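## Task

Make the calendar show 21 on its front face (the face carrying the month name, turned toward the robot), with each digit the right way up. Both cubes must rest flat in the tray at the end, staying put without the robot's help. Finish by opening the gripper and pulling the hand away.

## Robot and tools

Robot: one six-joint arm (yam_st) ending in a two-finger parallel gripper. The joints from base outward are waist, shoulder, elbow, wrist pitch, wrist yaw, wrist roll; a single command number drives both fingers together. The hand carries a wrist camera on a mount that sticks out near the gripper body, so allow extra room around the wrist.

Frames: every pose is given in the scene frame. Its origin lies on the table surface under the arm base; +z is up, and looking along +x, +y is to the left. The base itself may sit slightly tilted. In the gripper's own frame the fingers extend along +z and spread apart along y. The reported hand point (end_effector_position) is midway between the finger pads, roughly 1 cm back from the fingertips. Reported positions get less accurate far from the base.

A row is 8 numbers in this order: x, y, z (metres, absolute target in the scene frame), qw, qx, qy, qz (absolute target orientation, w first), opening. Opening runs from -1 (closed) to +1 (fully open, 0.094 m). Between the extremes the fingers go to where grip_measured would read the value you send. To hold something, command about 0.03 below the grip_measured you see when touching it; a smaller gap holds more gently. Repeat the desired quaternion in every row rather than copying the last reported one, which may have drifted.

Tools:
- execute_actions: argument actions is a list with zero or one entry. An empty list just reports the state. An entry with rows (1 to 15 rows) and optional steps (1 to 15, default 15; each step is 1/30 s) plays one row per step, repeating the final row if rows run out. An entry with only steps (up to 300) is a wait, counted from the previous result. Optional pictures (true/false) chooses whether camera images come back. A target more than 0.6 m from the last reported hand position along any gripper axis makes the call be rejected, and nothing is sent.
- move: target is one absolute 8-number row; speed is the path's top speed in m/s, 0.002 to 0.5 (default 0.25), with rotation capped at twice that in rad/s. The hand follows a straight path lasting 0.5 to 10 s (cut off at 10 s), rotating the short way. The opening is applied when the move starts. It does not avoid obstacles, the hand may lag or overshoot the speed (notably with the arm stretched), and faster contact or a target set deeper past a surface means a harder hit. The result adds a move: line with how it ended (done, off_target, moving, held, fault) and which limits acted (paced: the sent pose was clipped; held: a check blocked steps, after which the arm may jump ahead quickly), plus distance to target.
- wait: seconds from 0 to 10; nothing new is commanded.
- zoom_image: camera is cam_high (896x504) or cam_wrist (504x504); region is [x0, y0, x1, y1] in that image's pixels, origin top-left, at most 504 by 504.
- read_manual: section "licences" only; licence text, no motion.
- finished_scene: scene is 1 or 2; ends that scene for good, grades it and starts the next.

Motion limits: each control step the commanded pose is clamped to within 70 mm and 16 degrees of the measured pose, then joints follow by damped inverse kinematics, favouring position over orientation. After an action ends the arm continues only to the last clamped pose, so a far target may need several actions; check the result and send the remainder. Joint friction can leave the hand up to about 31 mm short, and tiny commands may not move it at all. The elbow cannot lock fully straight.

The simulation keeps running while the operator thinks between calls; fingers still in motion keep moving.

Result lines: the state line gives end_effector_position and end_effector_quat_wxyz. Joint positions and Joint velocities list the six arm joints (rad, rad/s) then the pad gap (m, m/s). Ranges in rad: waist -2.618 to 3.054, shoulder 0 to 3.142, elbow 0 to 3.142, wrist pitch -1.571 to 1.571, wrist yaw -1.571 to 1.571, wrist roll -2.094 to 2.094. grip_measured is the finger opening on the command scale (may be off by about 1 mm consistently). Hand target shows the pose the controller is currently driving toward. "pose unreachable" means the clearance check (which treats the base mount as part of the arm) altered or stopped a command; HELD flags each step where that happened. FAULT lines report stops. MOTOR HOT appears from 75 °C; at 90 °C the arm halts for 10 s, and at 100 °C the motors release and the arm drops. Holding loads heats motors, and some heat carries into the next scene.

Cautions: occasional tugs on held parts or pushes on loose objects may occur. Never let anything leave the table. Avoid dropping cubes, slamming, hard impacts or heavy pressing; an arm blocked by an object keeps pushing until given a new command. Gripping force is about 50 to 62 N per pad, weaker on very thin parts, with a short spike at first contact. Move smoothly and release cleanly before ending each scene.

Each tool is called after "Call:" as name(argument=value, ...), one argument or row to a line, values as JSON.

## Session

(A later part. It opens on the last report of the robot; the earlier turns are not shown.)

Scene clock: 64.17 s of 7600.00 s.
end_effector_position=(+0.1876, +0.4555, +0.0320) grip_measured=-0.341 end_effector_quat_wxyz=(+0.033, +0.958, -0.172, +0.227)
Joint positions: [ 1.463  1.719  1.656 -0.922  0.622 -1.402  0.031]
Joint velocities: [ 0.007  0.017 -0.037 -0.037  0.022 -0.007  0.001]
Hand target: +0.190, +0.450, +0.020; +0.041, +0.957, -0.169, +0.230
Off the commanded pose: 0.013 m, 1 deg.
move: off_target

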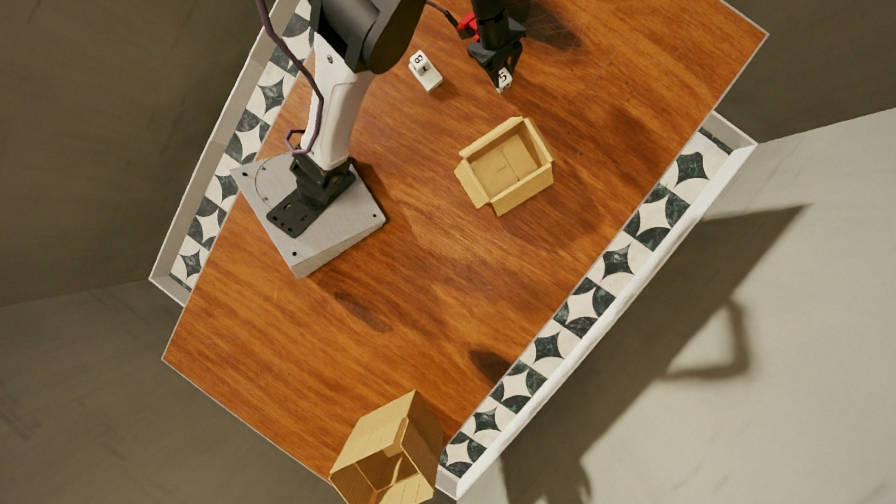

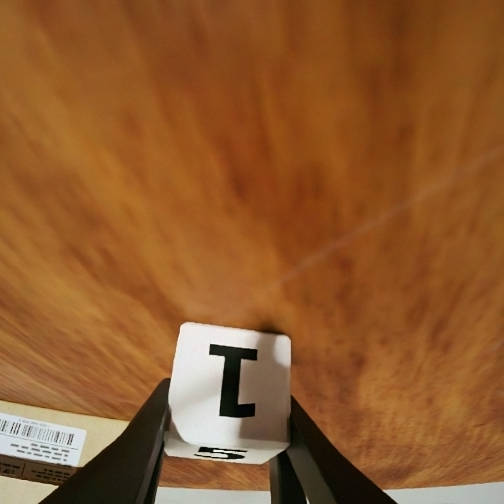

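Call:
move(
  target=[0.19,0.45,0.022,-0.041,-0.957,0.169,-0.23,0.3],
  speed=0.03,
)

Call:
move(
  target=[0.188,0.455,0.085,-0.023,-0.976,0.172,-0.13,0.3],
  speed=0.15,
)

Call:
move(
  target=[0.19,0.45,0.075,0,-0.574,0.819,0,0.3],
  speed=0.4,
)

Call:
move(
  target=[0.190,0.446,0.022,0,-0.574,0.819,0,0.3],
  speed=0.05,
)

Scene clock: 69.63 s of 7600.00 s.
end_effector_position=(+0.1880, +0.4572, +0.0319) grip_measured=+0.298 end_effector_quat_wxyz=(+0.030, +0.958, -0.173, +0.228)
Joint positions: [ 1.463  1.719  1.656 -0.914  0.622 -1.402  0.061]
Joint velocities: [ 0.002  0.007 -0.007  0.007 -0.037 -0.007 -0.   ]
Hand target: +0.190, +0.450, +0.022; +0.041, +0.958, -0.169, +0.230
Off the commanded pose: 0.012 m, 1 deg.
After step 90, 1.77 s passed at rest.
move: off_target

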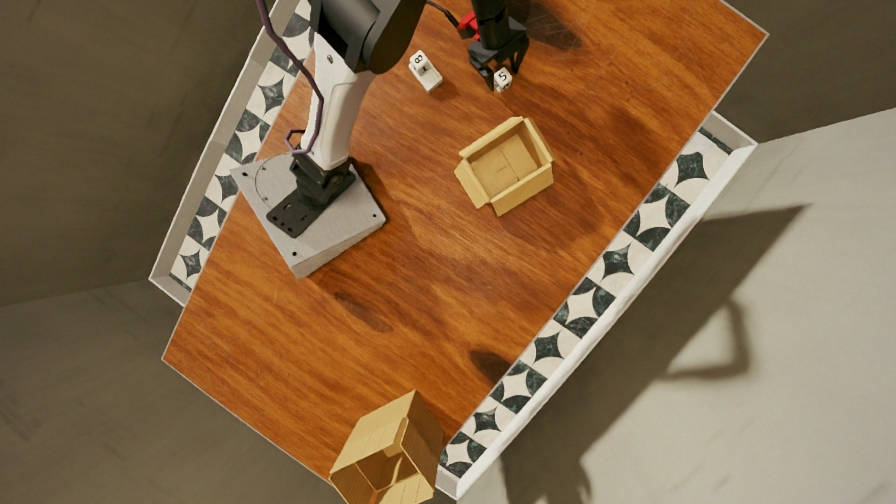

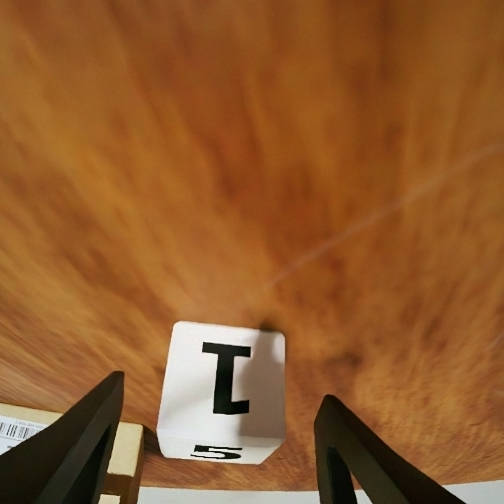

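Scene clock: 70.87 s of 7600.00 s.
end_effector_position=(+0.1837, +0.4499, +0.0732) grip_measured=+0.298 end_effector_quat_wxyz=(+0.033, +0.976, -0.170, +0.132)
Joint positions: [ 1.4    1.607  1.701 -1.056  0.393 -1.475  0.061]
Joint velocities: [ 0.007 -0.002 -0.007 -0.022 -0.066 -0.051 -0.   ]
Hand target: +0.188, +0.454, +0.084; +0.022, +0.976, -0.172, +0.130
Off the commanded pose: 0.014 m, 1 deg.
move: off_target

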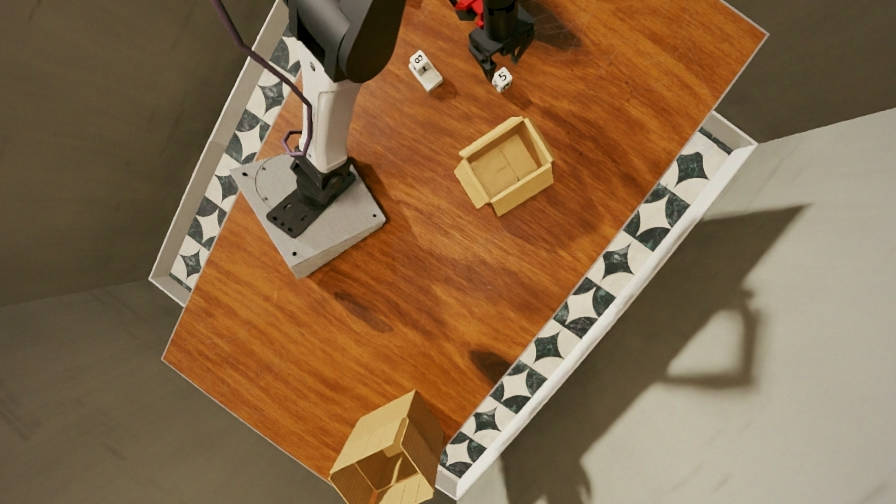

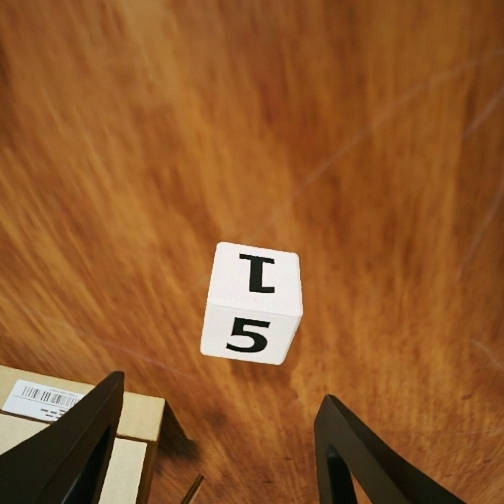

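Scene clock: 73.53 s of 7600.00 s.
end_effector_position=(+0.1875, +0.4501, +0.0690) grip_measured=+0.298 end_effector_quat_wxyz=(-0.008, -0.582, +0.813, -0.007)
Joint positions: [ 1.241  1.592  1.7   -1.035  0.03  -0.056  0.061]
Joint velocities: [-0.002 -0.002 -0.022 -0.007  0.007 -0.037 -0.001]
Hand target: +0.189, +0.450, +0.074; +0.000, -0.574, +0.819, -0.000
Off the commanded pose: 0.007 m, 2 deg.
move: done

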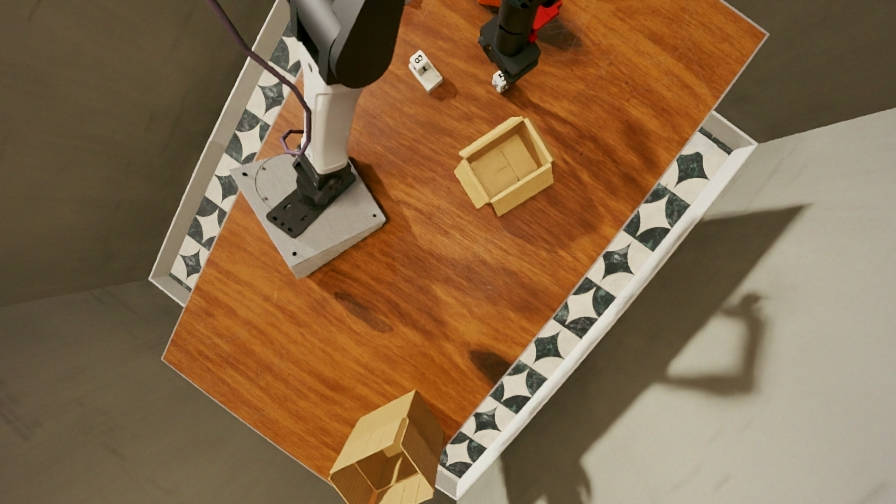

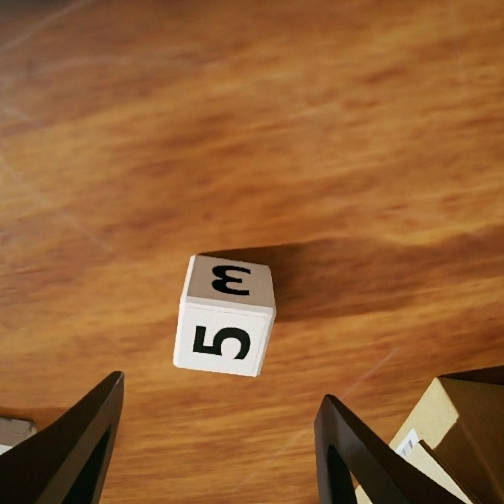

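Scene clock: 74.93 s of 7600.00 s.
end_effector_position=(+0.1891, +0.4511, +0.0301) grip_measured=+0.298 end_effector_quat_wxyz=(+0.005, -0.579, +0.815, +0.002)
Joint positions: [ 1.234  1.627  1.595 -0.863  0.025 -0.056  0.061]
Joint velocities: [ 0.007 -0.022 -0.017  0.022  0.022 -0.007  0.   ]
Hand target: +0.190, +0.446, +0.022; -0.000, -0.574, +0.819, -0.000
Off the commanded pose: 0.010 m, 1 deg.
move: done

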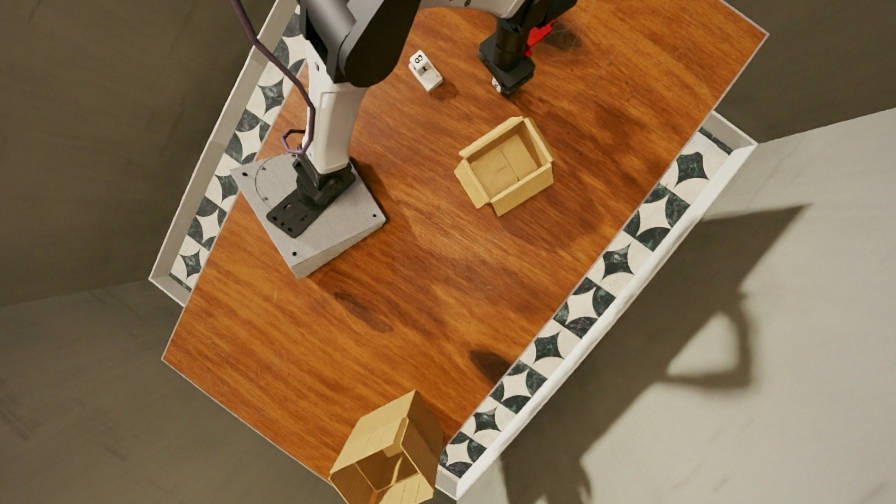

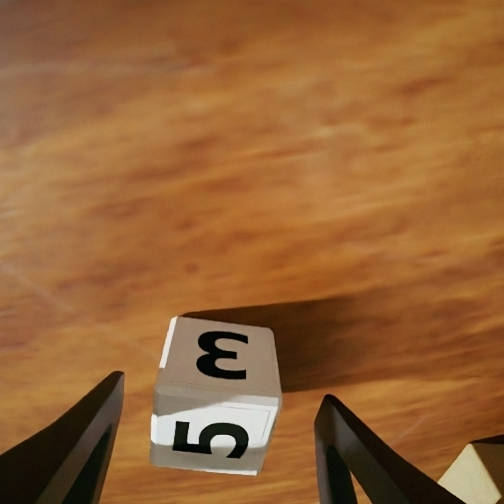

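Call:
move(
  target=[0.190,0.446,0.024,0,-0.574,0.819,0,-0.375],
  speed=0.03,
)

Call:
move(
  target=[0.175,0.44,0.09,0,-0.64,0.766,0,-0.375],
  speed=0.2,
)

Call:
move(
  target=[0.05,0.37,0.095,0,-0.982,0.19,0,-0.375],
  speed=0.35,
)

Call:
move(
  target=[0.05,0.366,0.048,0,-0.982,0.19,0,-0.375],
  speed=0.04,
)

Call:
zoom_image(
  camera="cam_high",
  region=[385, 30, 465, 100],
)

Scene clock: 82.20 s of 7600.00 s.
end_effector_position=(+0.1891, +0.4515, +0.0301) grip_measured=-0.341 end_effector_quat_wxyz=(+0.006, -0.579, +0.815, +0.003)
Joint positions: [ 1.234  1.627  1.595 -0.862  0.024 -0.056  0.031]
Joint velocities: [-0.012  0.012 -0.037 -0.007  0.022  0.007  0.   ]
Hand target: +0.190, +0.446, +0.024; -0.000, -0.574, +0.819, +0.000
Off the commanded pose: 0.008 m, 1 deg.
After step 90, 3.57 s passed at rest.
move: done

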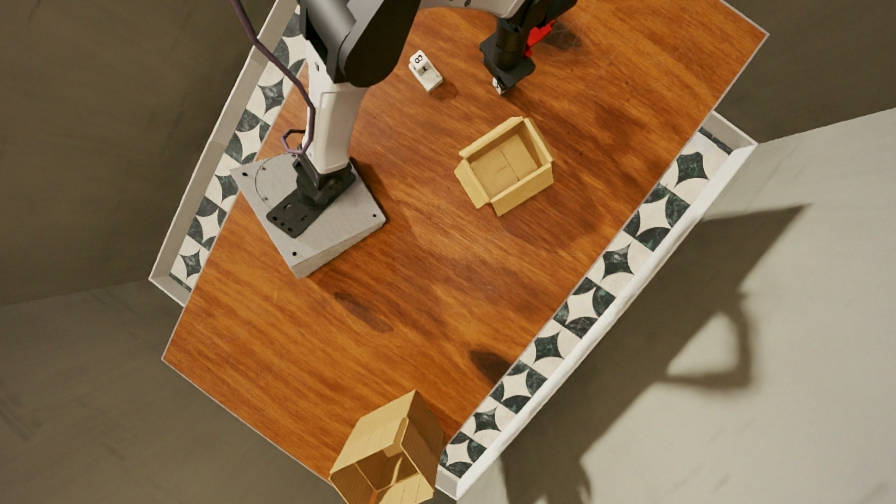

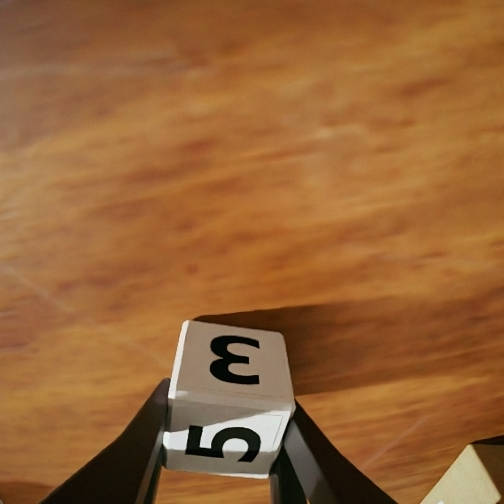

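Scene clock: 83.20 s of 7600.00 s.
end_effector_position=(+0.1751, +0.4328, +0.0794) grip_measured=-0.341 end_effector_quat_wxyz=(-0.010, -0.635, +0.773, -0.005)
Joint positions: [ 1.256  1.503  1.595 -1.022  0.034 -0.178  0.031]
Joint velocities: [-0.022 -0.017  0.012 -0.007 -0.037  0.007 -0.001]
Hand target: +0.175, +0.439, +0.090; +0.000, -0.641, +0.767, +0.000
Off the commanded pose: 0.013 m, 2 deg.
move: off_target

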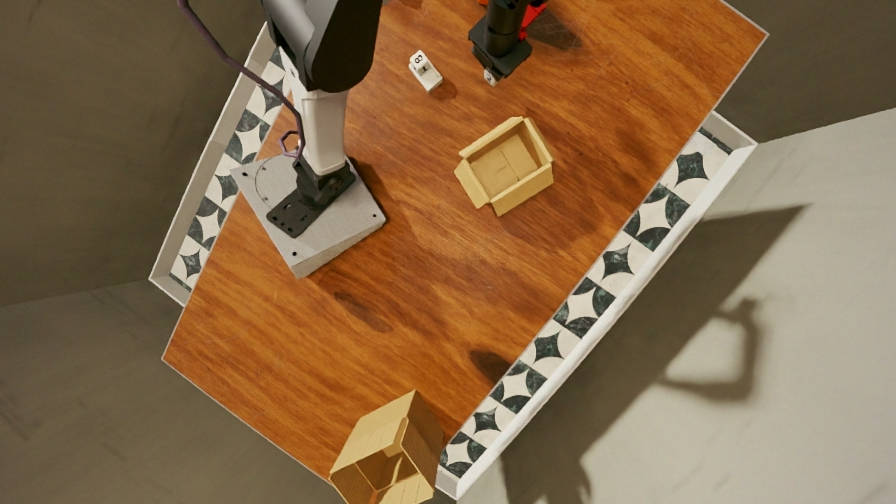

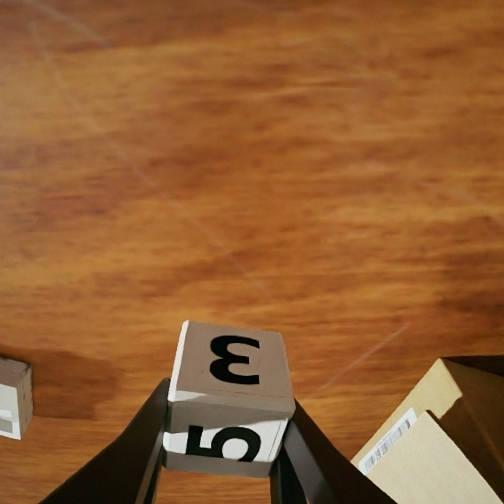

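Scene clock: 85.77 s of 7600.00 s.
end_effector_position=(+0.0525, +0.3702, +0.0915) grip_measured=-0.341 end_effector_quat_wxyz=(+0.008, +0.980, -0.198, +0.000)
Joint positions: [ 1.695  1.216  1.148 -0.916  0.296 -1.186  0.031]
Joint velocities: [-0.002  0.012 -0.002  0.022  0.051 -0.037 -0.   ]
Hand target: +0.052, +0.369, +0.094; -0.002, +0.982, -0.191, -0.000
Off the commanded pose: 0.004 m, 1 deg.
move: done

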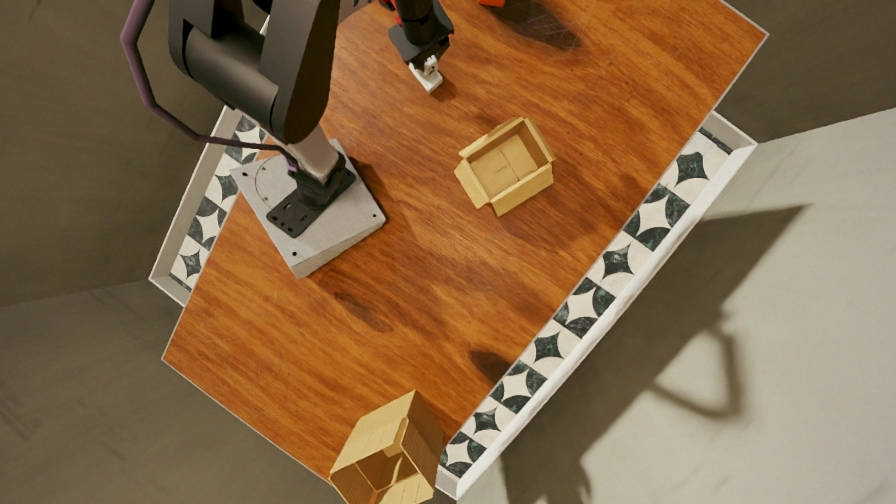

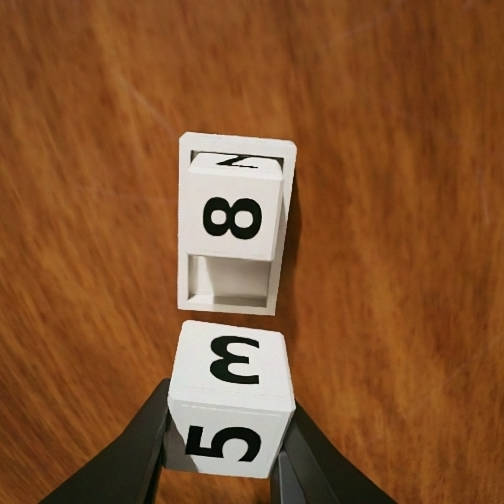

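Scene clock: 87.33 s of 7600.00 s.
end_effector_position=(+0.0506, +0.3713, +0.0561) grip_measured=-0.341 end_effector_quat_wxyz=(-0.008, +0.981, -0.194, +0.001)
Joint positions: [ 1.663  1.257  1.044 -0.73   0.284 -1.23   0.031]
Joint velocities: [ 0.002  0.007  0.002 -0.022  0.066 -0.066 -0.001]
Hand target: +0.050, +0.366, +0.048; +0.000, +0.982, -0.190, +0.000
Off the commanded pose: 0.010 m, 1 deg.
move: done

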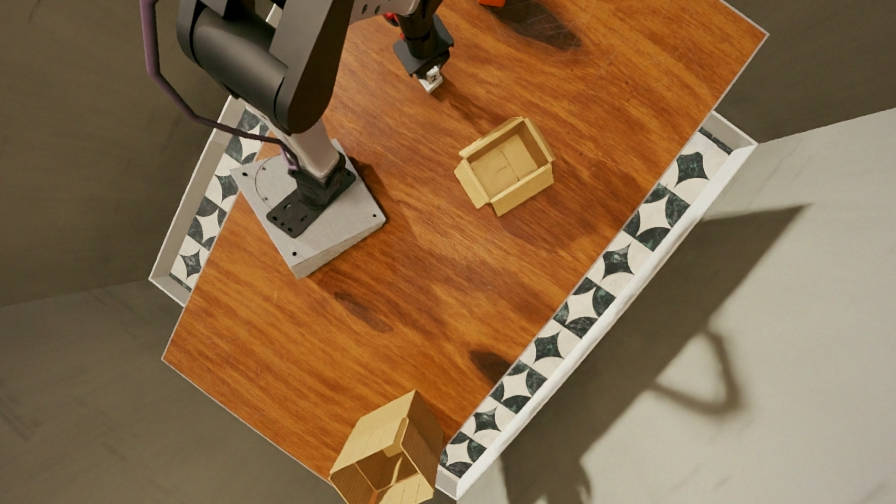

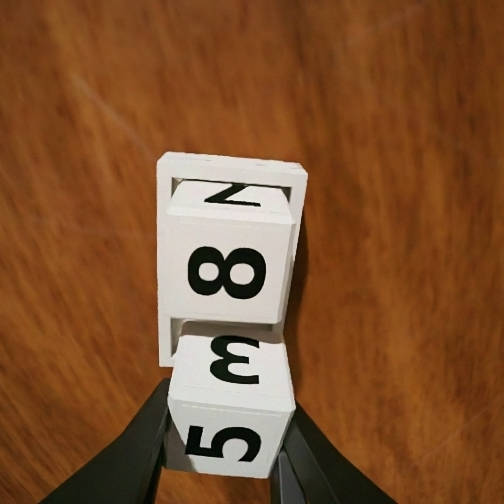

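Region (385, 30, 465, 100) of cam_high's 896x504 image, scaled by 6.300, with more detail than that image has; it fills the top 441 rows of this view, and the rest is white.

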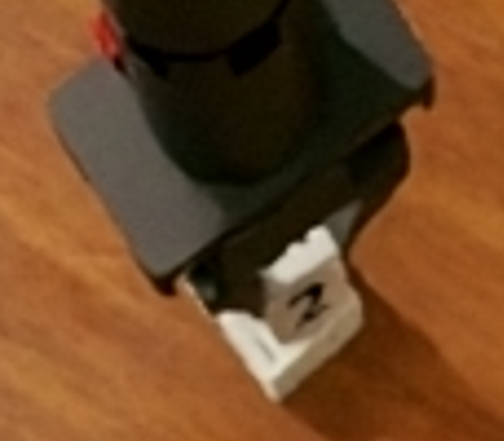

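Call:
move(
  target=[0.040,0.365,0.042,0,-0.986,0.168,0,-0.375],
  speed=0.02,
)

Call:
zoom_image(
  camera="cam_high",
  region=[385, 30, 465, 100],
)

Scene clock: 91.60 s of 7600.00 s.
end_effector_position=(+0.0446, +0.3695, +0.0488) grip_measured=-0.341 end_effector_quat_wxyz=(-0.006, +0.984, -0.179, -0.002)
Joint positions: [ 1.674  1.272  1.025 -0.702  0.285 -1.249  0.031]
Joint velocities: [-0.002  0.007 -0.007  0.007 -0.022  0.007  0.   ]
Hand target: +0.040, +0.365, +0.042; -0.000, +0.986, -0.168, -0.000
Off the commanded pose: 0.009 m, 1 deg.
move: done

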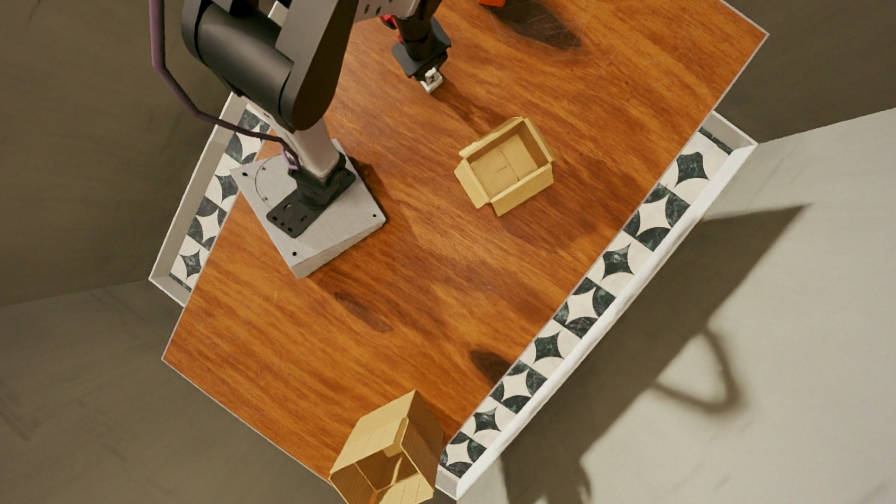

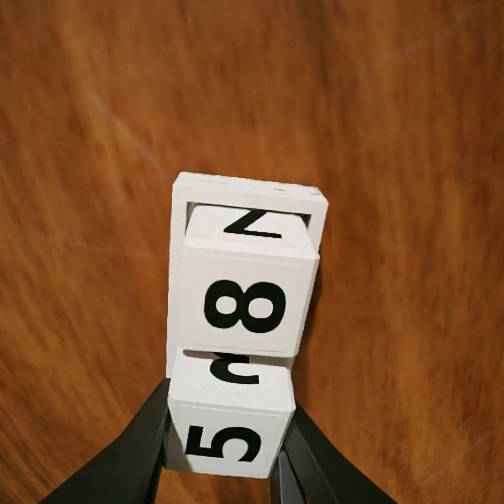

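Region (385, 30, 465, 100) of cam_high's 896x504 image, scaled by 6.300, with more detail than that image has; it fills the top 441 rows of this view, and the rest is white.

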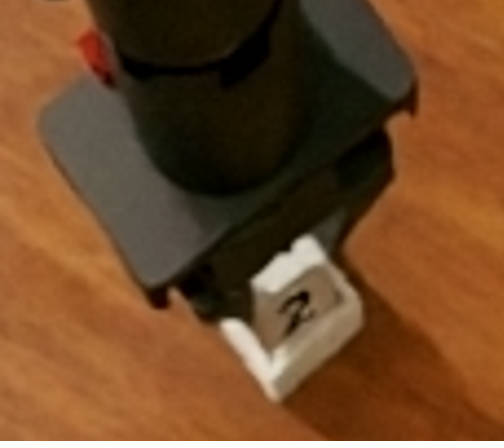

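Call:
move(
  target=[0.042,0.366,0.031,0,-0.985,0.172,0,-0.375],
  speed=0.02,
)

Call:
zoom_image(
  camera="cam_high",
  region=[385, 30, 465, 100],
)

Scene clock: 95.17 s of 7600.00 s.
end_effector_position=(+0.0419, +0.3718, +0.0392) grip_measured=-0.341 end_effector_quat_wxyz=(-0.008, +0.984, -0.175, -0.002)
Joint positions: [ 1.674  1.299  1.014 -0.66   0.285 -1.258  0.031]
Joint velocities: [-0.002 -0.012 -0.007  0.051  0.022 -0.022 -0.001]
Hand target: +0.042, +0.366, +0.031; +0.000, +0.985, -0.172, -0.000
Off the commanded pose: 0.010 m, 1 deg.
move: done

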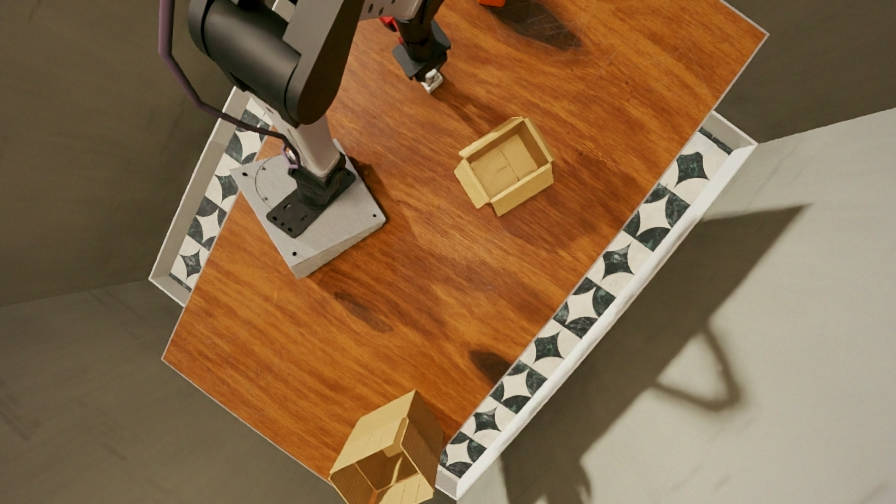

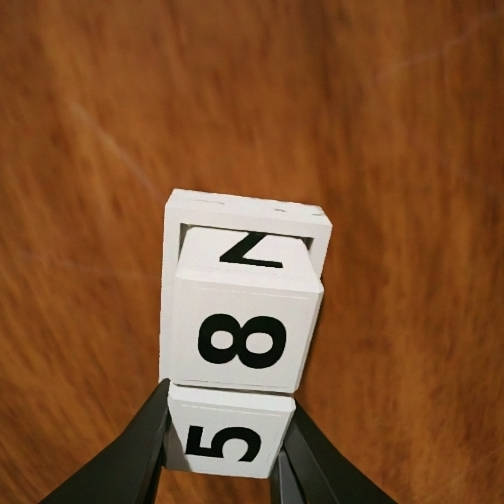

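Region (385, 30, 465, 100) of cam_high's 896x504 image, scaled by 6.300, with more detail than that image has; it fills the top 441 rows of this view, and the rest is white.

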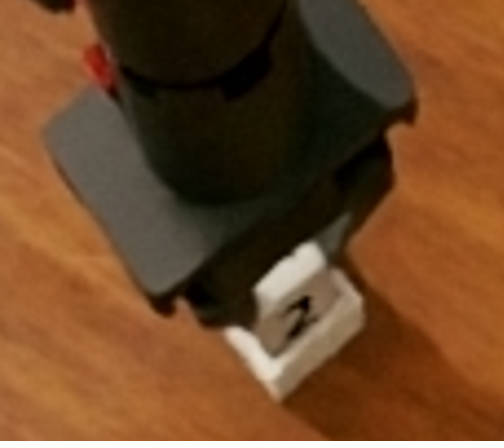

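Call:
move(
  target=[0.042,0.368,0.034,0,-0.985,0.172,0,0.5],
  speed=0.02,
)

Call:
move(
  target=[0.042,0.375,0.1,0,-0.985,0.172,0,0.5],
  speed=0.15,
)

Call:
move(
  target=[0.06,0.29,0.17,0,-0.985,0.172,0,0.5],
  speed=0.2,
)

Call:
zoom_image(
  camera="cam_wrist",
  region=[230, 20, 480, 270],
)

Scene clock: 103.17 s of 7600.00 s.
end_effector_position=(+0.0419, +0.3721, +0.0392) grip_measured=+0.498 end_effector_quat_wxyz=(-0.009, +0.984, -0.175, -0.002)
Joint positions: [ 1.674  1.299  1.014 -0.658  0.285 -1.258  0.07 ]
Joint velocities: [-0.017  0.007 -0.002 -0.051  0.022  0.022  0.   ]
Hand target: +0.042, +0.368, +0.034; -0.000, +0.985, -0.172, -0.000
Off the commanded pose: 0.007 m, 1 deg.
After step 90, 4.30 s passed at rest.
move: done

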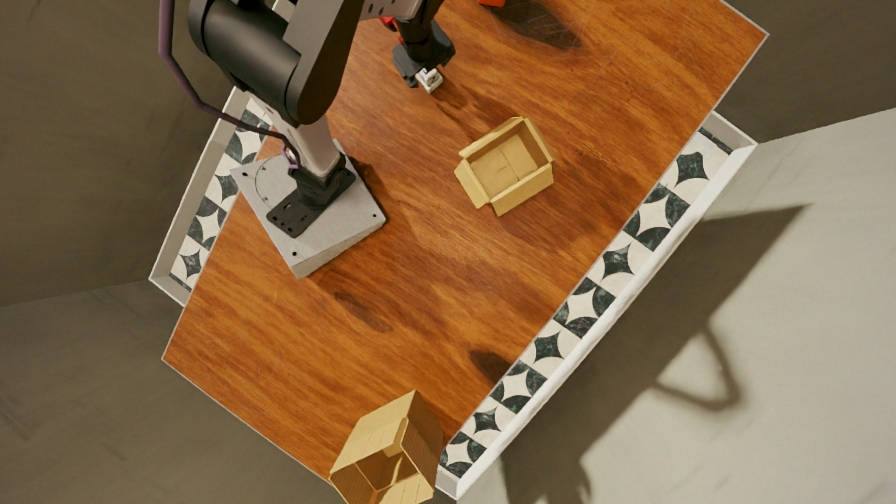

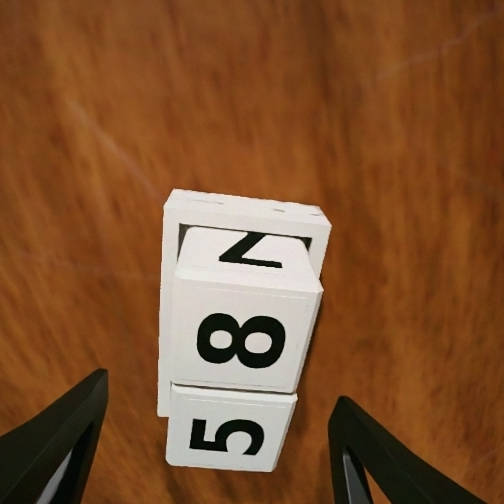

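Scene clock: 104.23 s of 7600.00 s.
end_effector_position=(+0.0418, +0.3690, +0.0910) grip_measured=+0.498 end_effector_quat_wxyz=(+0.010, +0.986, -0.168, +0.001)
Joint positions: [ 1.741  1.225  1.143 -0.919  0.322 -1.203  0.07 ]
Joint velocities: [-0.007 -0.002  0.002  0.007 -0.037 -0.022  0.001]
Hand target: +0.042, +0.374, +0.100; -0.000, +0.985, -0.172, -0.001
Off the commanded pose: 0.011 m, 1 deg.
move: off_target

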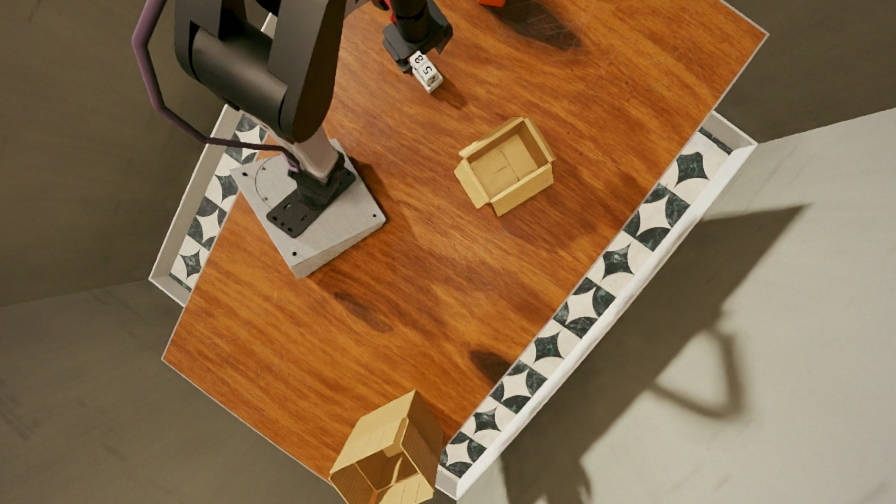

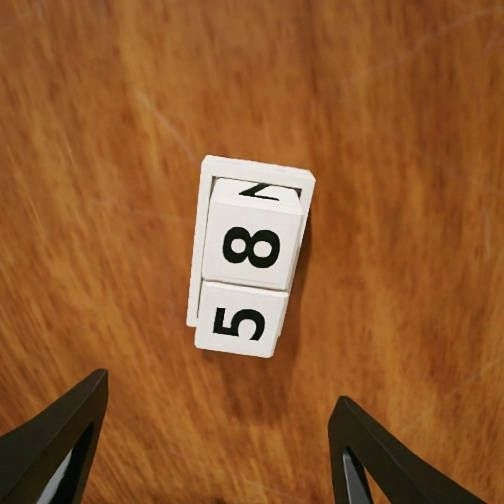

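Scene clock: 105.43 s of 7600.00 s.
end_effector_position=(+0.0617, +0.2969, +0.1695) grip_measured=+0.498 end_effector_quat_wxyz=(-0.006, +0.985, -0.174, -0.003)
Joint positions: [ 1.811  0.842  1.069 -1.214  0.36  -1.142  0.07 ]
Joint velocities: [-0.002 -0.017 -0.002 -0.051  0.037  0.007 -0.   ]
Hand target: +0.061, +0.290, +0.169; -0.001, +0.985, -0.172, +0.000
Off the commanded pose: 0.007 m, 1 deg.
move: done

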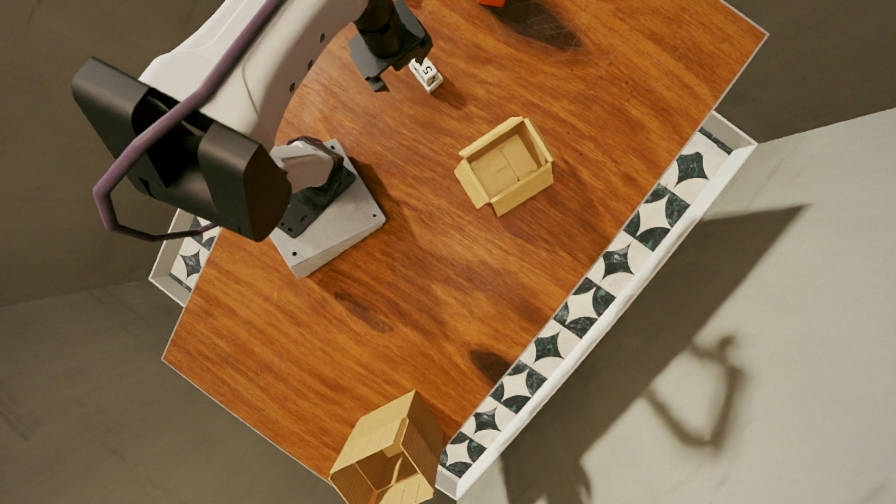

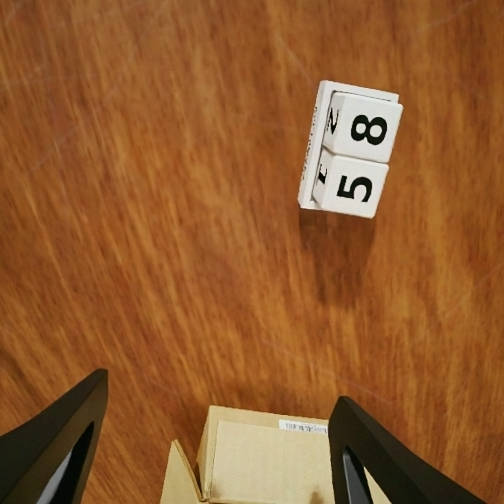

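Region (230, 20, 480, 270) of cam_wrist's 504x504 image, scaled by 2.016, with more detail than that image has.

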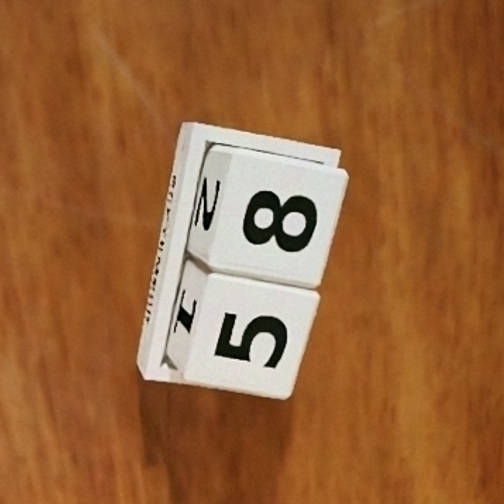

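Call:
finished_scene(
  scene=2,
)

The scene is finished: the task was done.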